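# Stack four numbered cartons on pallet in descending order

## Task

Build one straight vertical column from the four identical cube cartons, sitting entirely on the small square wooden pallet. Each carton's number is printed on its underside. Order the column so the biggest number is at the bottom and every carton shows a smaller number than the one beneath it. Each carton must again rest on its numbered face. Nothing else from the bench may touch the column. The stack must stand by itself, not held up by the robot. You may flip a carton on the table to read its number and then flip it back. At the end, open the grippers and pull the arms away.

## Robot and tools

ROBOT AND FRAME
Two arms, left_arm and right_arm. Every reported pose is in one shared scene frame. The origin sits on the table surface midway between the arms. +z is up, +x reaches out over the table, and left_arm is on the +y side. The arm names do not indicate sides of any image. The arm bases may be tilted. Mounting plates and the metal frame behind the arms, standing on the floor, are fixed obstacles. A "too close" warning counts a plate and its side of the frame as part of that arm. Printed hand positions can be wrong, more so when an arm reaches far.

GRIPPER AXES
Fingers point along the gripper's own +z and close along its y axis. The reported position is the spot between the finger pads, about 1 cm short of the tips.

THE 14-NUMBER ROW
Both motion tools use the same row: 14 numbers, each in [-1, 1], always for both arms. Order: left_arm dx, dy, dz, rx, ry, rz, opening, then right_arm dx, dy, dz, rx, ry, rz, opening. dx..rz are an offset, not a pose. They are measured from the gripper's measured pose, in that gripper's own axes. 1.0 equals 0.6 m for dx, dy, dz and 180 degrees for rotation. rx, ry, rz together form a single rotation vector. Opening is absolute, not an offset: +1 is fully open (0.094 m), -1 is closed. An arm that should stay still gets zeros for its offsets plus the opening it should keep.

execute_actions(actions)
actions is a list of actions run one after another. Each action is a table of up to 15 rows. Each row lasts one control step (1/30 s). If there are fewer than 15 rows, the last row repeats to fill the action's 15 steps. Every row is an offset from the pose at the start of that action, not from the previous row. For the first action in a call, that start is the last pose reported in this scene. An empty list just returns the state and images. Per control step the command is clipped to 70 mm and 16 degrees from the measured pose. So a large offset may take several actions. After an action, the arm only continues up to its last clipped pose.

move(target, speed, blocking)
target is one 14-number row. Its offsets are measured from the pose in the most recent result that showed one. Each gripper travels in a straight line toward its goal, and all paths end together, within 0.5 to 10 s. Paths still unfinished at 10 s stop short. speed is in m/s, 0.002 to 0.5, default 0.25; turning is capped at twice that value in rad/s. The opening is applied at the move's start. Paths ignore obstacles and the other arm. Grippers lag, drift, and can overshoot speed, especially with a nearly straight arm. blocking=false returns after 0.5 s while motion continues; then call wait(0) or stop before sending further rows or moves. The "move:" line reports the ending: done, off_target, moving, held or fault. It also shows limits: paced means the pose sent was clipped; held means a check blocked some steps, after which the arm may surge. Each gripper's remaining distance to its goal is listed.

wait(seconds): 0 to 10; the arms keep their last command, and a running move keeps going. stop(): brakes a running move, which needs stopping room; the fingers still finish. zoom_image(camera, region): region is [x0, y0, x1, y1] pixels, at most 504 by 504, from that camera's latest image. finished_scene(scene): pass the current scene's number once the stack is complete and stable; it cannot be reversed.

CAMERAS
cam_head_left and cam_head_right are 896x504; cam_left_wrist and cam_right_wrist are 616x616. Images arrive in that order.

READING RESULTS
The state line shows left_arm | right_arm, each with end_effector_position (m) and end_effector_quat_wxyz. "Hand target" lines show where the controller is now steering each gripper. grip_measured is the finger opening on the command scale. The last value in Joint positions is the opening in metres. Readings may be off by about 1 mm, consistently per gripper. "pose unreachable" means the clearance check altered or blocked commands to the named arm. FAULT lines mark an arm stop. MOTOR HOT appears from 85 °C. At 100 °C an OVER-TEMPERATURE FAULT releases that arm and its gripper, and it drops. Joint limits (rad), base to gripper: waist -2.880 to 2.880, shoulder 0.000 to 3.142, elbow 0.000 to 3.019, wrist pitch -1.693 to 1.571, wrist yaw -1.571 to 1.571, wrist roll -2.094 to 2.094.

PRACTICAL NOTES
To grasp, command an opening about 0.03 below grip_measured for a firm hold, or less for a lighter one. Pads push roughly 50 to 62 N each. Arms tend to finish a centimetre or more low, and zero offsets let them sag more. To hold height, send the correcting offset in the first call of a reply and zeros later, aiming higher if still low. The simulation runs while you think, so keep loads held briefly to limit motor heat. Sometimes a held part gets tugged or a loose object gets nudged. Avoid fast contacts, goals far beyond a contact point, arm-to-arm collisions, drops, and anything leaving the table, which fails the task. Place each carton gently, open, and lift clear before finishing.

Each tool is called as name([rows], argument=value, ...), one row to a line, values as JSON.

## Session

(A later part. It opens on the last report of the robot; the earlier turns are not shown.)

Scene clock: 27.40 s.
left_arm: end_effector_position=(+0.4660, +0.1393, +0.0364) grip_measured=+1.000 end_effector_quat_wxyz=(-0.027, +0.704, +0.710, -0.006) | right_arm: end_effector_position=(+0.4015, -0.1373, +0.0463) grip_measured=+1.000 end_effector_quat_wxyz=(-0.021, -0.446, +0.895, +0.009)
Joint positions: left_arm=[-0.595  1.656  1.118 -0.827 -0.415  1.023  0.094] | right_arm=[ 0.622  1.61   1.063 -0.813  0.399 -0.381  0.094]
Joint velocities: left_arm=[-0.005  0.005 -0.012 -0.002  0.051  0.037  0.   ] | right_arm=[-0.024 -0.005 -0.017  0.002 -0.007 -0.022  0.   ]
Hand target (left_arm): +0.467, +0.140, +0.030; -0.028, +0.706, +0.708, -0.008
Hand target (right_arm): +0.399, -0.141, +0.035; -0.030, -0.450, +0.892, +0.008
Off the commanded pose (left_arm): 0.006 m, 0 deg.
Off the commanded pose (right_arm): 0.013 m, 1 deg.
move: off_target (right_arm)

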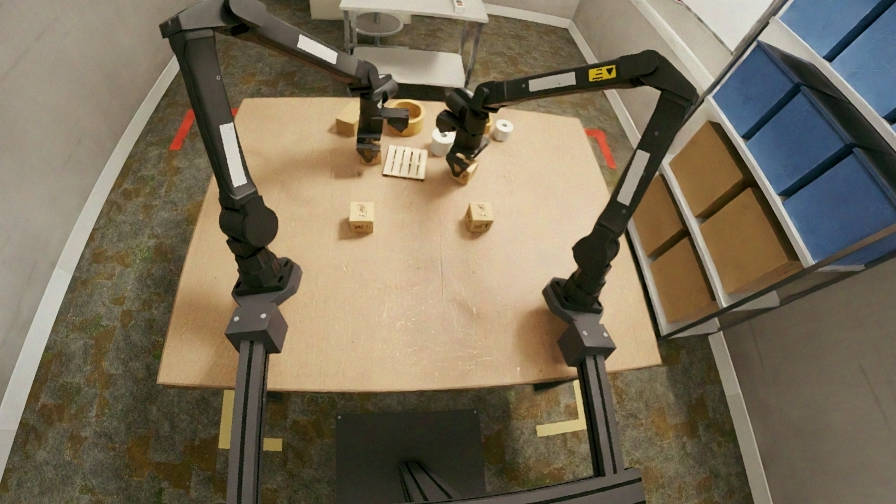

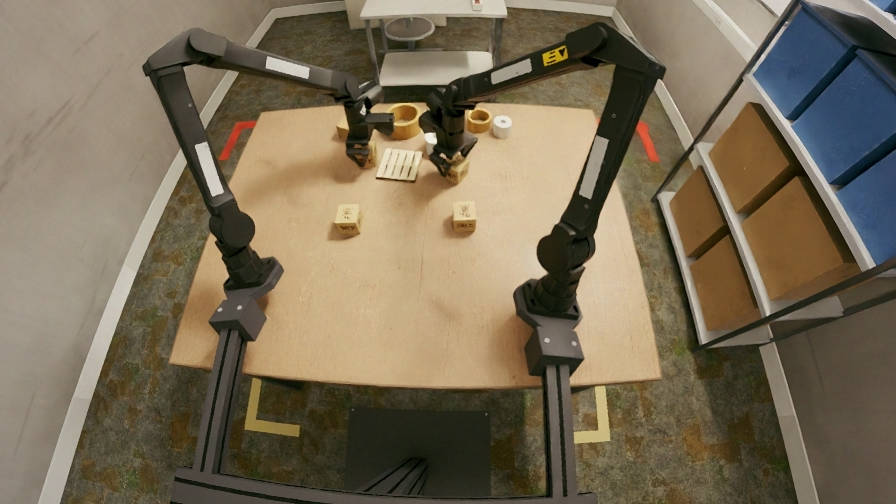

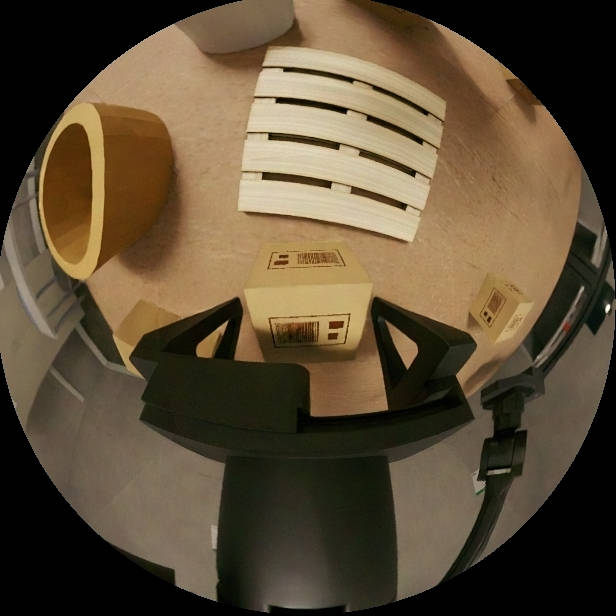

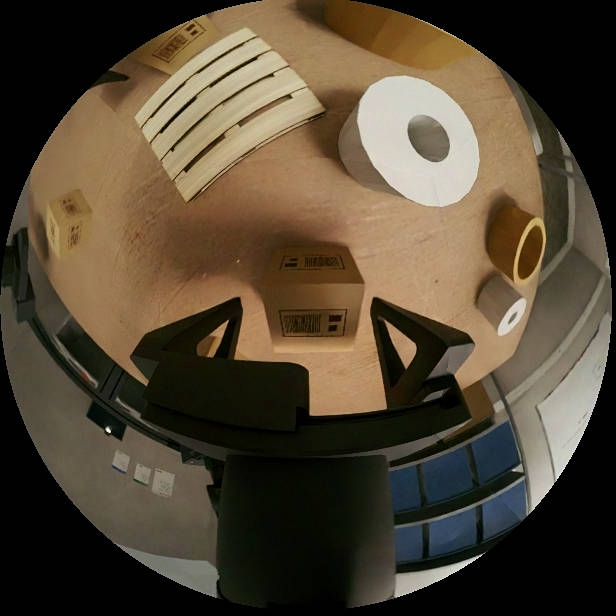

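move(target=[0,0,0,0,0,0,1,0,-0.008,0.022,0,0,0,1], speed=0.1)

move(target=[0,0,0,0,0,0,0.17,0,0,0,0,0,0,0.16])

move(target=[0,-0.05,-0.29,0,0,0,0.17,0,0,-0.29,0,0,0,0.16])

move(target=[0.02,-0.14,0,0,-0.4,0,0.17,0.05,0.05,0,0,0,-0.2,0.16], speed=0.4)

move(target=[0,0,0,0,0,0,0.17,0,0,0,0,-0.4,0,0.16], speed=0.4)

Scene clock: 28.53 s.
left_arm: end_effector_position=(+0.4660, +0.1393, +0.0364) grip_measured=+1.000 end_effector_quat_wxyz=(-0.027, +0.704, +0.710, -0.006) | right_arm: end_effector_position=(+0.4068, -0.1364, +0.0451) grip_measured=+1.000 end_effector_quat_wxyz=(-0.011, -0.442, +0.897, +0.011)
Joint positions: left_arm=[-0.595  1.656  1.118 -0.827 -0.415  1.025  0.094] | right_arm=[ 0.616  1.61   1.063 -0.79   0.397 -0.386  0.094]
Joint velocities: left_arm=[-0.005 -0.005 -0.017 -0.017  0.007  0.037  0.   ] | right_arm=[-0.005 -0.024  0.007  0.007  0.051 -0.051  0.   ]
Hand target (left_arm): +0.466, +0.139, +0.036; -0.027, +0.704, +0.710, -0.006
Hand target (right_arm): +0.405, -0.140, +0.033; -0.021, -0.446, +0.895, +0.009
Off the commanded pose (left_arm): 0.000 m, 0 deg.
Off the commanded pose (right_arm): 0.013 m, 1 deg.
move: off_target (right_arm)

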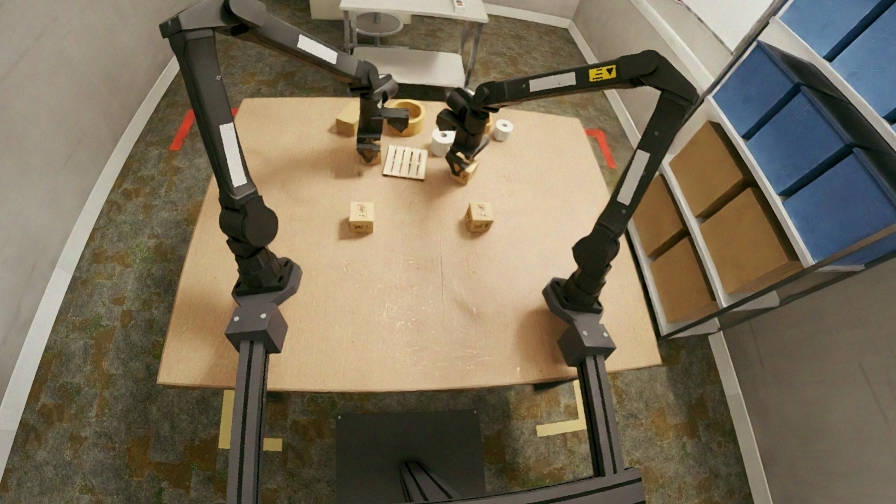

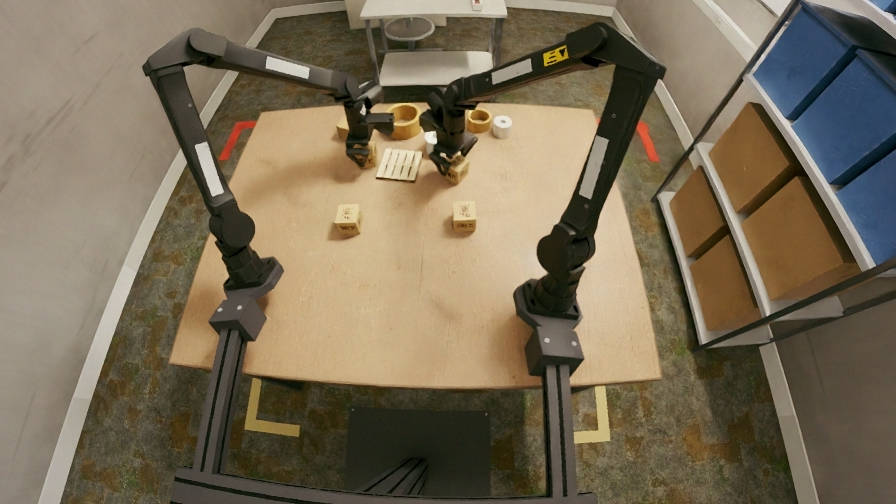

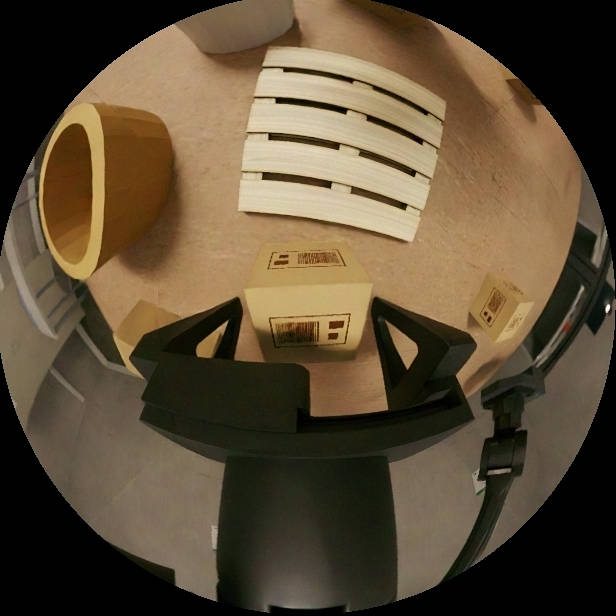

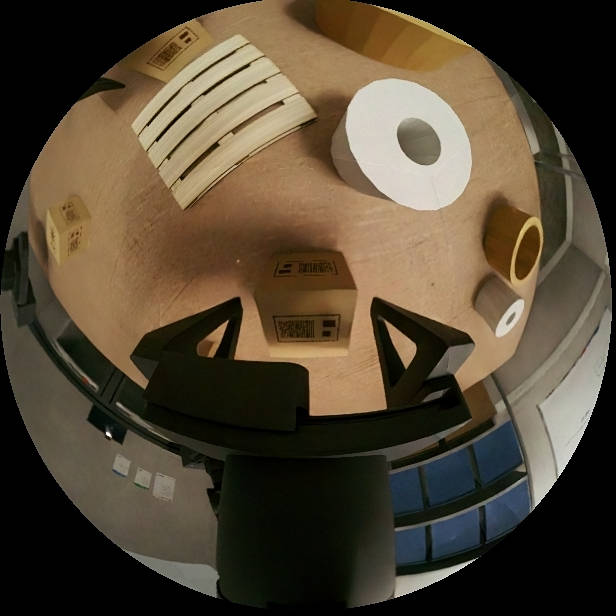

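Scene clock: 29.03 s.
left_arm: end_effector_position=(+0.4660, +0.1393, +0.0364) grip_measured=+0.230 end_effector_quat_wxyz=(-0.027, +0.704, +0.710, -0.006) | right_arm: end_effector_position=(+0.4068, -0.1364, +0.0451) grip_measured=+0.210 end_effector_quat_wxyz=(-0.011, -0.442, +0.897, +0.011)
Joint positions: left_arm=[-0.595  1.656  1.118 -0.827 -0.415  1.025  0.058] | right_arm=[ 0.616  1.61   1.063 -0.79   0.397 -0.386  0.057]
Joint velocities: left_arm=[ 0.005 -0.015 -0.007  0.007  0.037 -0.007 -0.001] | right_arm=[ 0.005  0.005 -0.007 -0.007 -0.037 -0.051 -0.   ]
Hand target (left_arm): +0.466, +0.139, +0.036; -0.027, +0.704, +0.710, -0.006
Hand target (right_arm): +0.407, -0.136, +0.045; -0.011, -0.442, +0.897, +0.011
Off the commanded pose (left_arm): 0.000 m, 0 deg.
Off the commanded pose (right_arm): 0.000 m, 0 deg.
move: done

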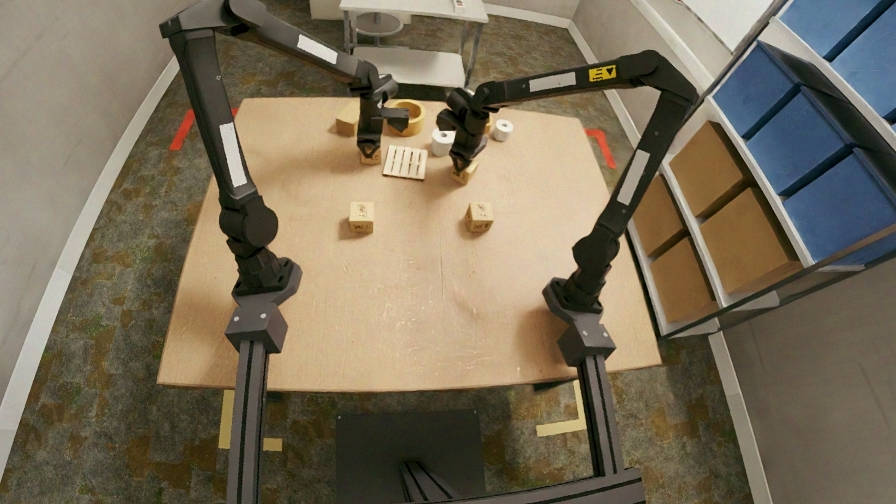

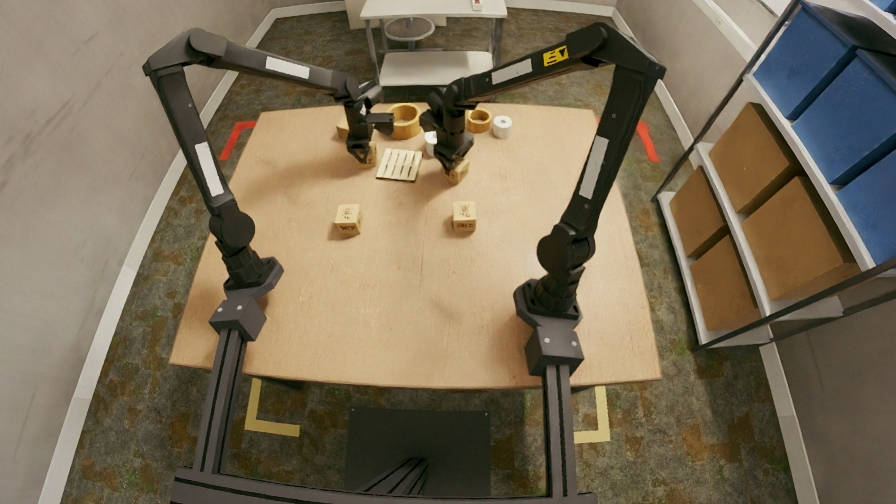

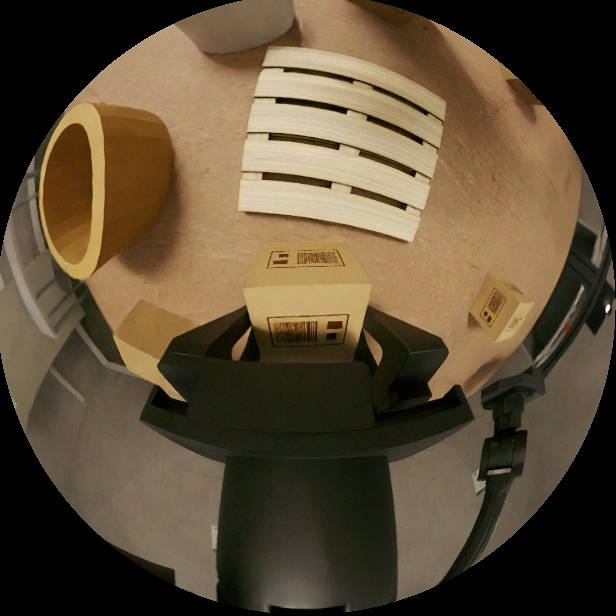

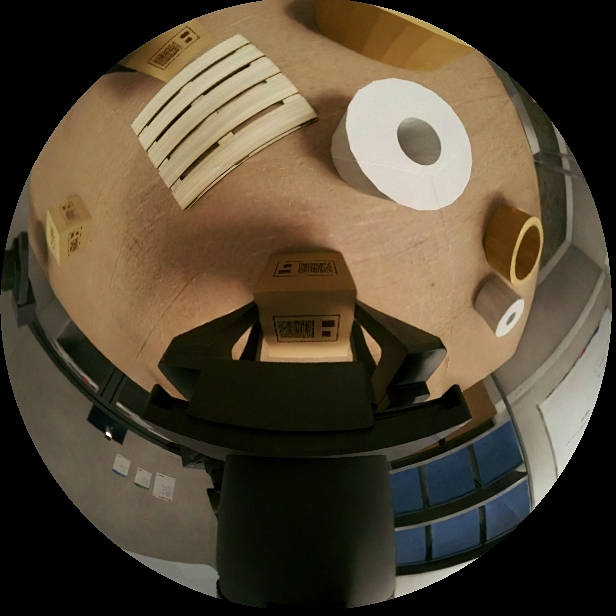

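Scene clock: 30.27 s.
left_arm: end_effector_position=(+0.4316, +0.1380, +0.1967) grip_measured=+0.230 end_effector_quat_wxyz=(-0.043, +0.713, +0.700, -0.008) | right_arm: end_effector_position=(+0.3950, -0.1418, +0.1999) grip_measured=+0.210 end_effector_quat_wxyz=(-0.033, -0.455, +0.890, +0.005)
Joint positions: left_arm=[-0.794  1.426  1.215 -1.281 -0.446  0.819  0.058] | right_arm=[ 0.776  1.412  1.221 -1.265  0.43  -0.223  0.057]
Joint velocities: left_arm=[-0.015 -0.005  0.007 -0.002  0.037 -0.081 -0.001] | right_arm=[ 0.005 -0.005 -0.007 -0.012 -0.066  0.022  0.   ]
Hand target (left_arm): +0.443, +0.135, +0.212; -0.026, +0.704, +0.709, -0.005
Hand target (right_arm): +0.409, -0.137, +0.218; -0.012, -0.442, +0.897, +0.009
Off the commanded pose (left_arm): 0.020 m, 2 deg.
Off the commanded pose (right_arm): 0.026 m, 3 deg.
move: off_target (left_arm, right_arm)

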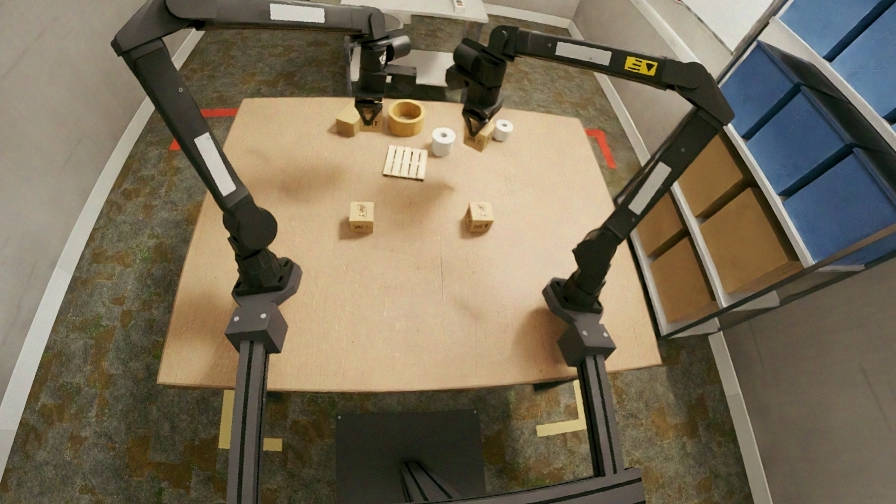

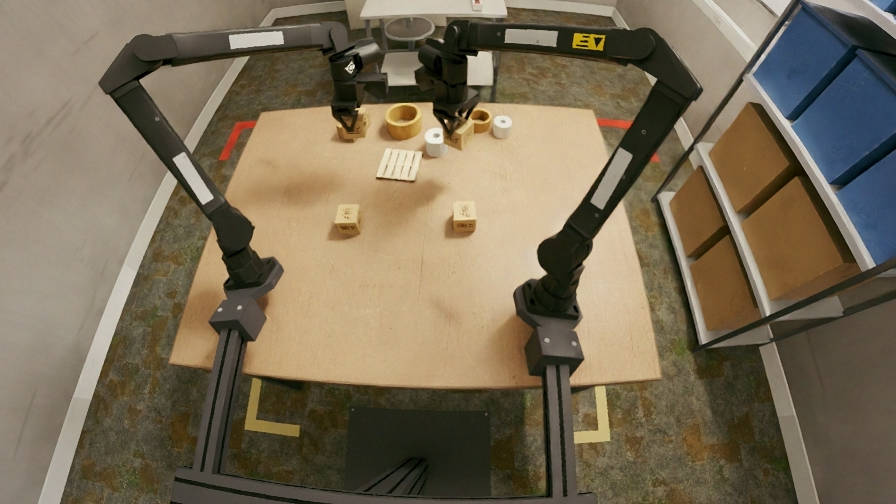

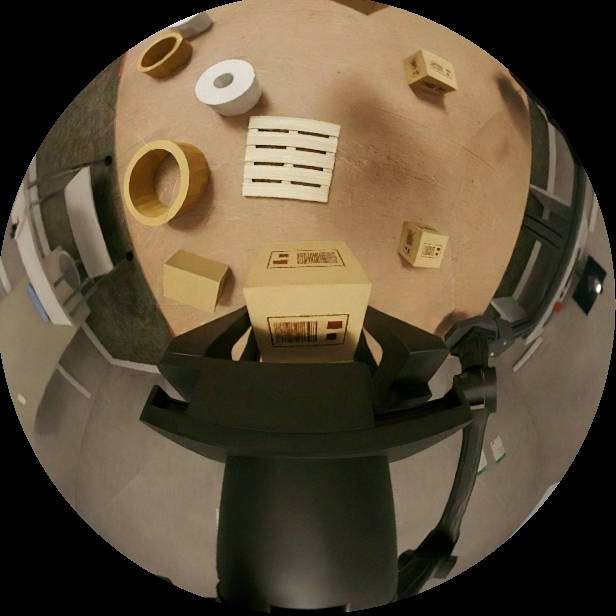

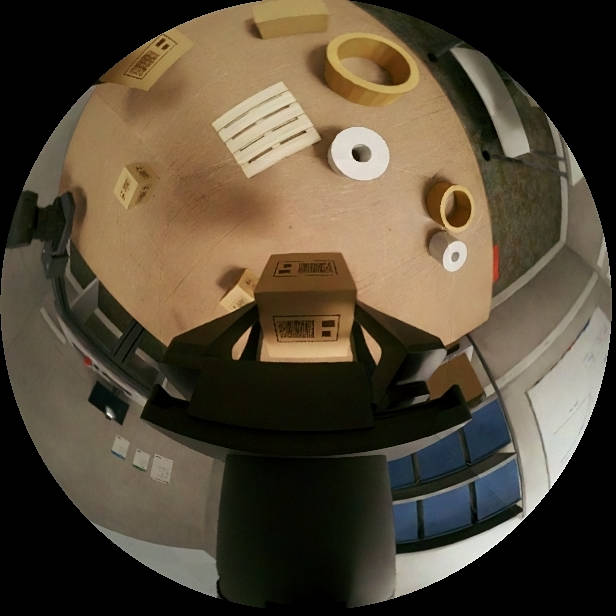

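Scene clock: 32.37 s.
left_arm: end_effector_position=(+0.3408, +0.1492, +0.1948) grip_measured=+0.230 end_effector_quat_wxyz=(+0.357, +0.566, +0.600, -0.437) | right_arm: end_effector_position=(+0.3549, -0.1495, +0.1935) grip_measured=+0.210 end_effector_quat_wxyz=(+0.045, +0.700, -0.713, -0.014)
Joint positions: left_arm=[-0.349  1.01   0.564 -0.497  0.838  1.169  0.058] | right_arm=[ 0.815  1.362  1.118 -1.263  0.435 -0.773  0.057]
Joint velocities: left_arm=[ 0.005 -0.015 -0.012 -0.007 -0.022 -0.037 -0.001] | right_arm=[-0.005 -0.005 -0.032  0.012 -0.066  0.022  0.   ]
Hand target (left_arm): +0.348, +0.151, +0.202; +0.376, +0.570, +0.592, -0.428
Hand target (right_arm): +0.353, -0.149, +0.202; +0.031, +0.708, -0.706, -0.014
Off the commanded pose (left_arm): 0.011 m, 3 deg.
Off the commanded pose (right_arm): 0.009 m, 2 deg.
move: off_target (left_arm)

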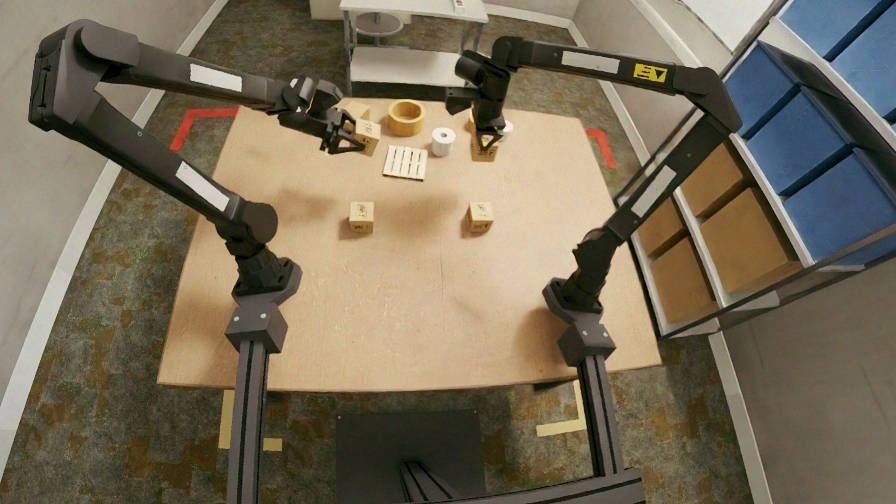

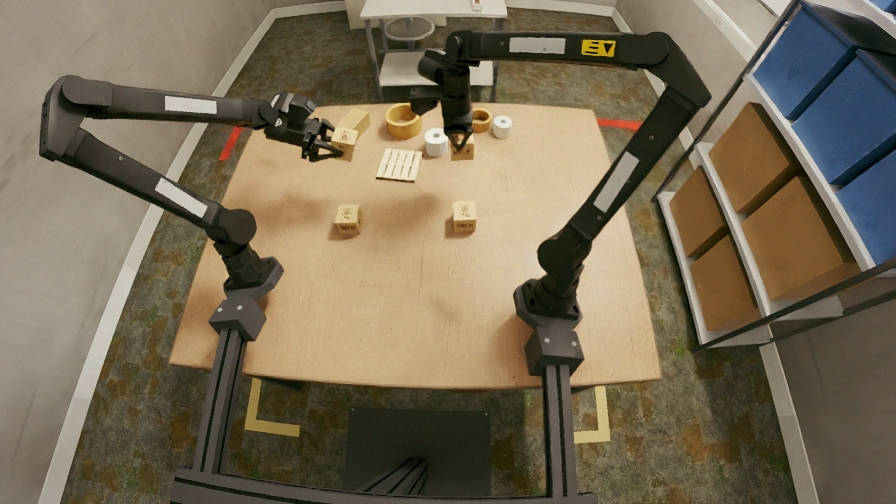

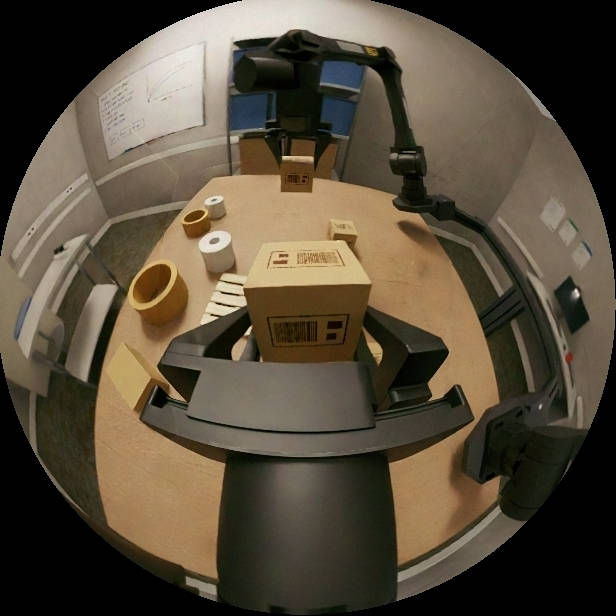

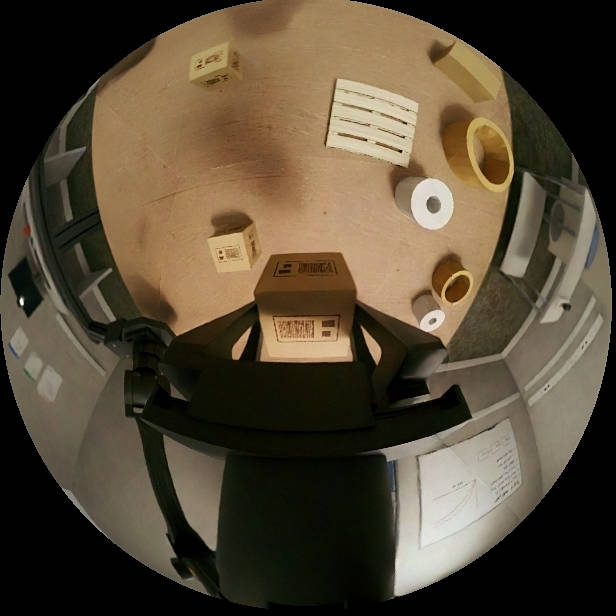

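Scene clock: 34.37 s.
left_arm: end_effector_position=(+0.3408, +0.1492, +0.1948) grip_measured=+0.230 end_effector_quat_wxyz=(+0.357, +0.566, +0.600, -0.437) | right_arm: end_effector_position=(+0.3567, -0.1483, +0.2050) grip_measured=+0.209 end_effector_quat_wxyz=(-0.390, +0.557, -0.599, -0.423)
Joint positions: left_arm=[-0.349  1.01   0.564 -0.497  0.838  1.169  0.058] | right_arm=[ 0.313  1.107  0.7   -0.489 -0.87  -1.187  0.057]
Joint velocities: left_arm=[-0.015 -0.015  0.007 -0.012 -0.007  0.022  0.   ] | right_arm=[-0.015 -0.005  0.002  0.002 -0.007 -0.007 -0.   ]
Hand target (left_arm): +0.341, +0.149, +0.195; +0.357, +0.566, +0.600, -0.437
Hand target (right_arm): +0.355, -0.148, +0.196; -0.388, +0.558, -0.599, -0.423
Off the commanded pose (left_arm): 0.000 m, 0 deg.
Off the commanded pose (right_arm): 0.012 m, 1 deg.
move: off_target (right_arm)

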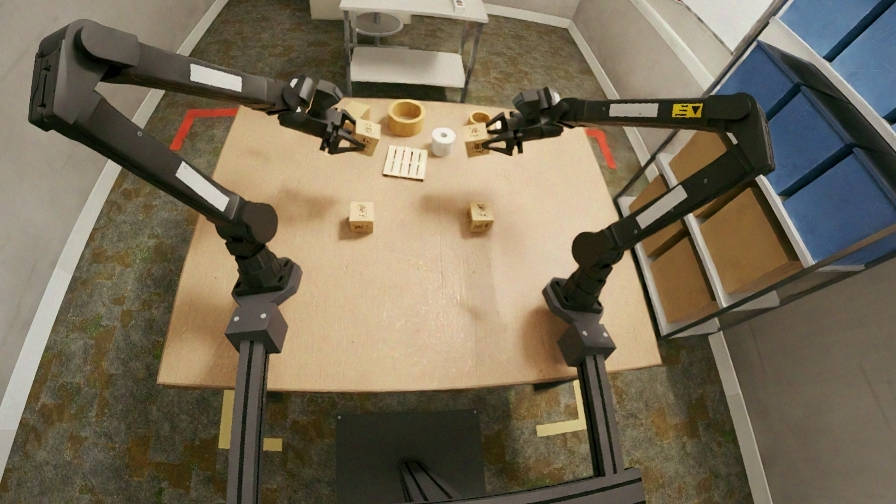

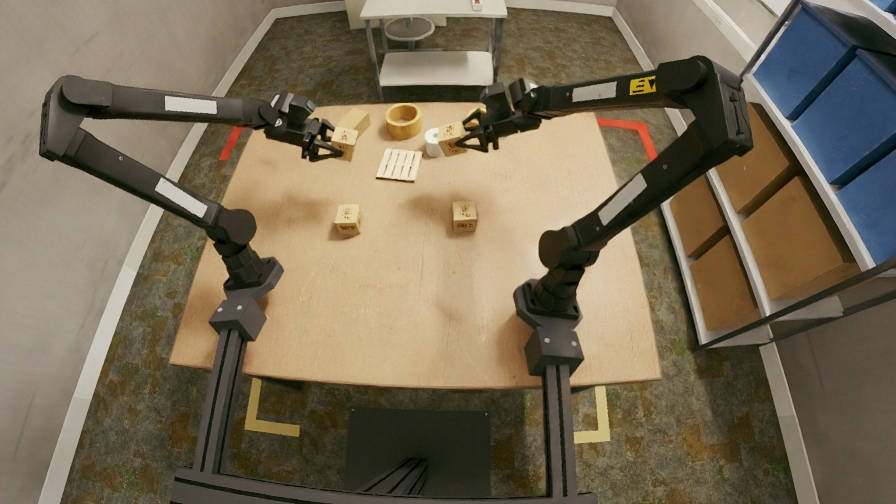

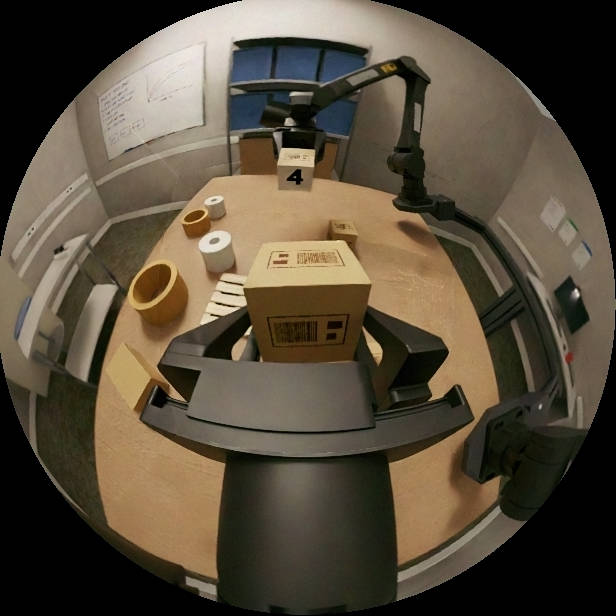

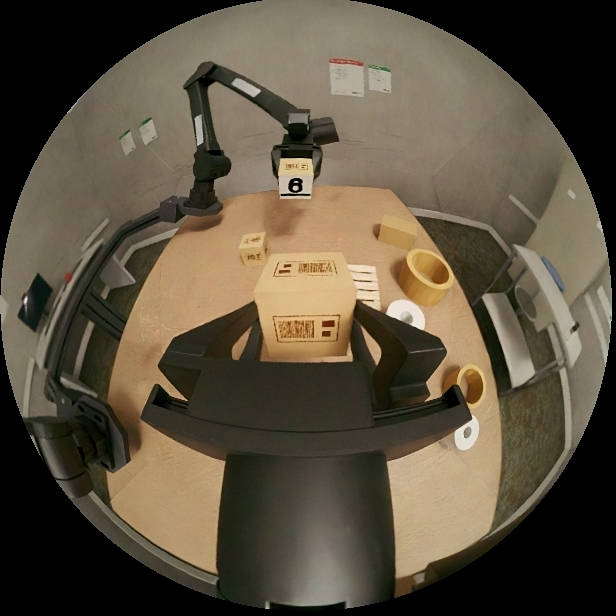

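move(target=[0,0,0,0,0.375,0,0.17,0,0,0,0,0.39,0,0.16], speed=0.4)

move(target=[0.03,0.03,0.2,-0.015,-0.01,0,0.17,0.02,-0.03,0.2,0.02,-0.01,0,0.16])

Scene clock: 36.77 s.
left_arm: end_effector_position=(+0.3283, +0.1586, +0.1839) grip_measured=+0.230 end_effector_quat_wxyz=(-0.048, +0.720, +0.690, -0.046) | right_arm: end_effector_position=(+0.3410, -0.1608, +0.1910) grip_measured=+0.209 end_effector_quat_wxyz=(+0.047, +0.705, -0.707, -0.027)
Joint positions: left_arm=[-0.885  1.258  0.934 -1.22  -0.375  0.742  0.058] | right_arm=[ 0.804  1.321  1.069 -1.254  0.41  -0.8    0.057]
Joint velocities: left_arm=[-0.015 -0.005  0.017 -0.002  0.007 -0.007  0.001] | right_arm=[-0.015 -0.005  0.022 -0.002  0.051  0.037  0.001]
Hand target (left_arm): +0.341, +0.150, +0.195; -0.035, +0.715, +0.697, -0.045
Hand target (right_arm): +0.356, -0.150, +0.203; +0.032, +0.698, -0.715, -0.025
Off the commanded pose (left_arm): 0.019 m, 2 deg.
Off the commanded pose (right_arm): 0.024 m, 3 deg.
move: off_target (left_arm, right_arm)

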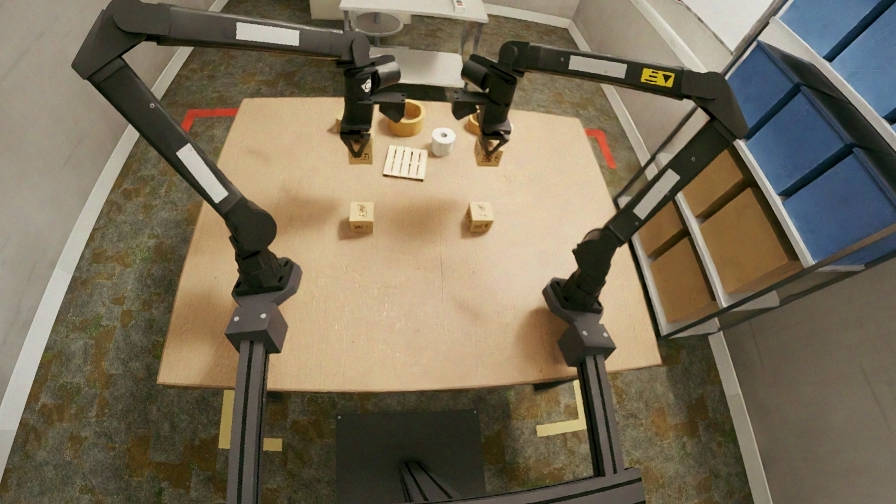

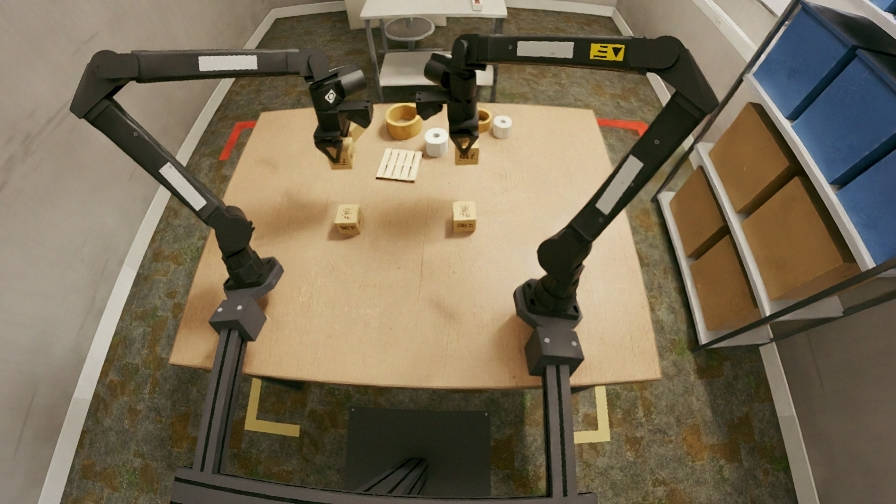

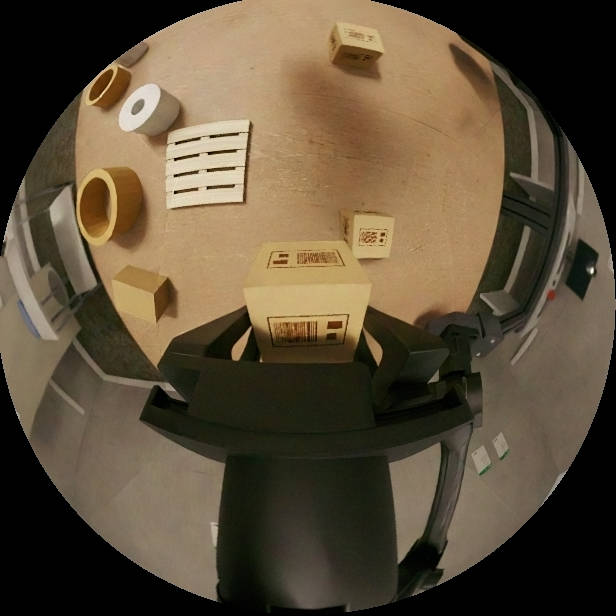

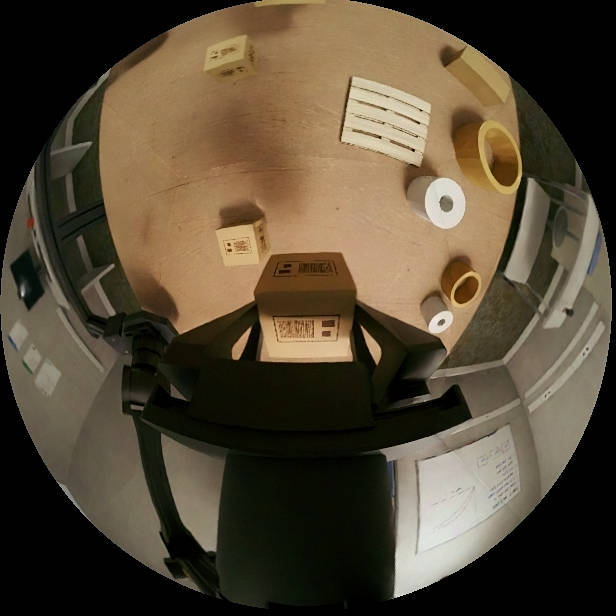

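Scene clock: 37.80 s.
left_arm: end_effector_position=(+0.3259, +0.1790, +0.0611) grip_measured=+0.230 end_effector_quat_wxyz=(-0.029, +0.717, +0.695, -0.041) | right_arm: end_effector_position=(+0.3488, -0.1758, +0.0756) grip_measured=+0.209 end_effector_quat_wxyz=(+0.009, +0.701, -0.713, -0.015)
Joint positions: left_arm=[-0.689  1.379  0.726 -0.771 -0.365  0.958  0.058] | right_arm=[ 0.635  1.413  0.874 -0.811  0.398 -1.001  0.057]
Joint velocities: left_arm=[-0.024 -0.005 -0.012 -0.017  0.037  0.022 -0.   ] | right_arm=[ 0.005 -0.015  0.007  0.007  0.007 -0.081  0.001]
Hand target (left_arm): +0.331, +0.176, +0.062; -0.021, +0.720, +0.692, -0.042
Hand target (right_arm): +0.348, -0.177, +0.071; +0.011, +0.706, -0.708, -0.016
Off the commanded pose (left_arm): 0.006 m, 1 deg.
Off the commanded pose (right_arm): 0.006 m, 1 deg.
move: done

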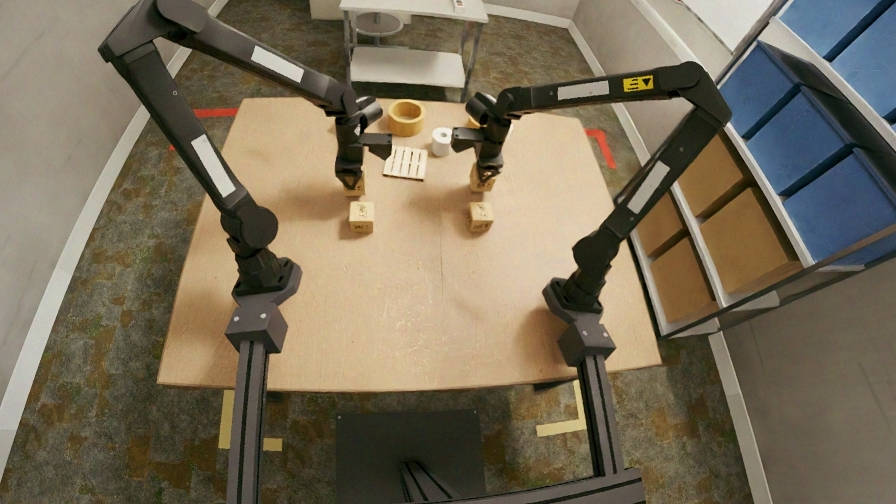

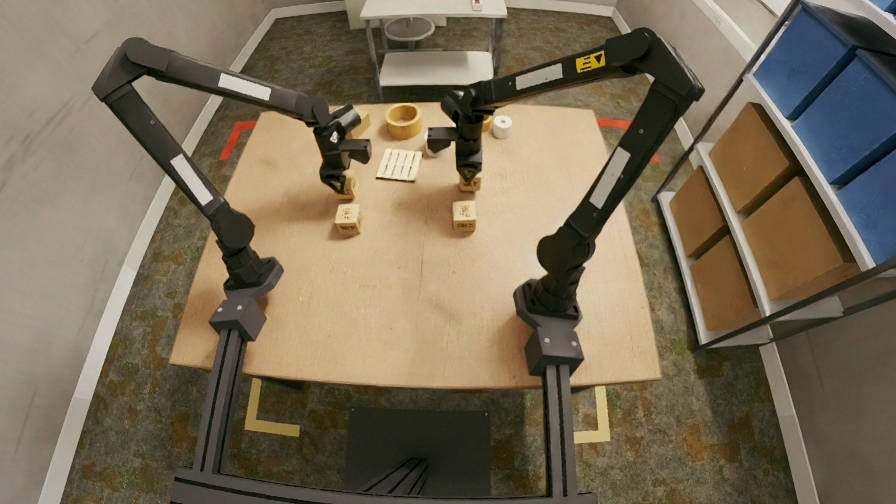

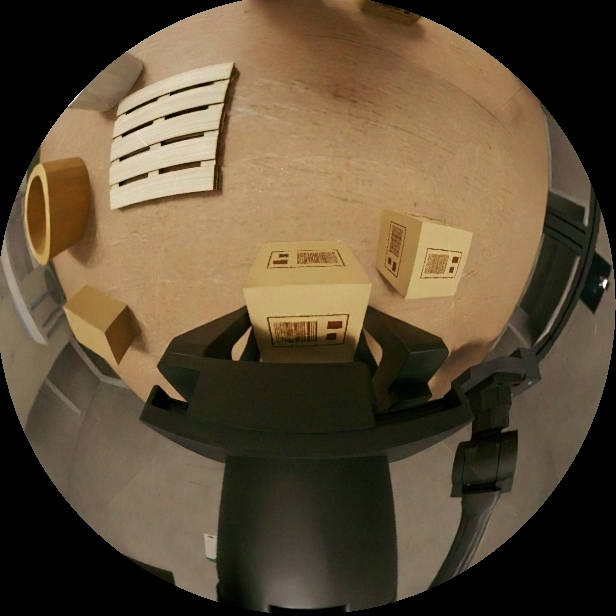

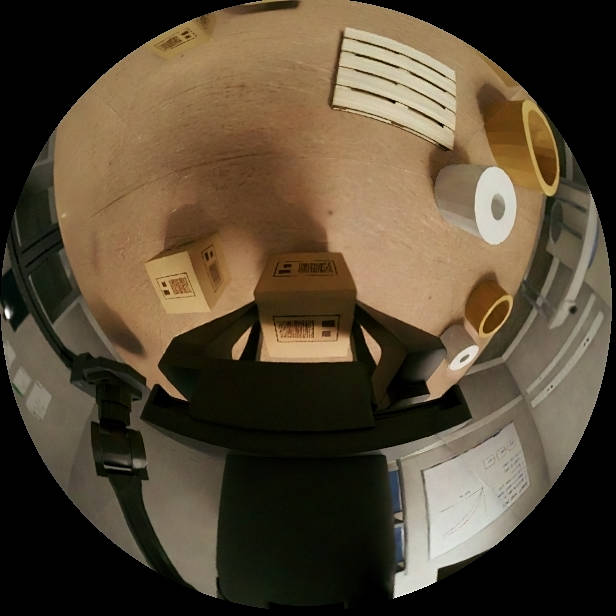

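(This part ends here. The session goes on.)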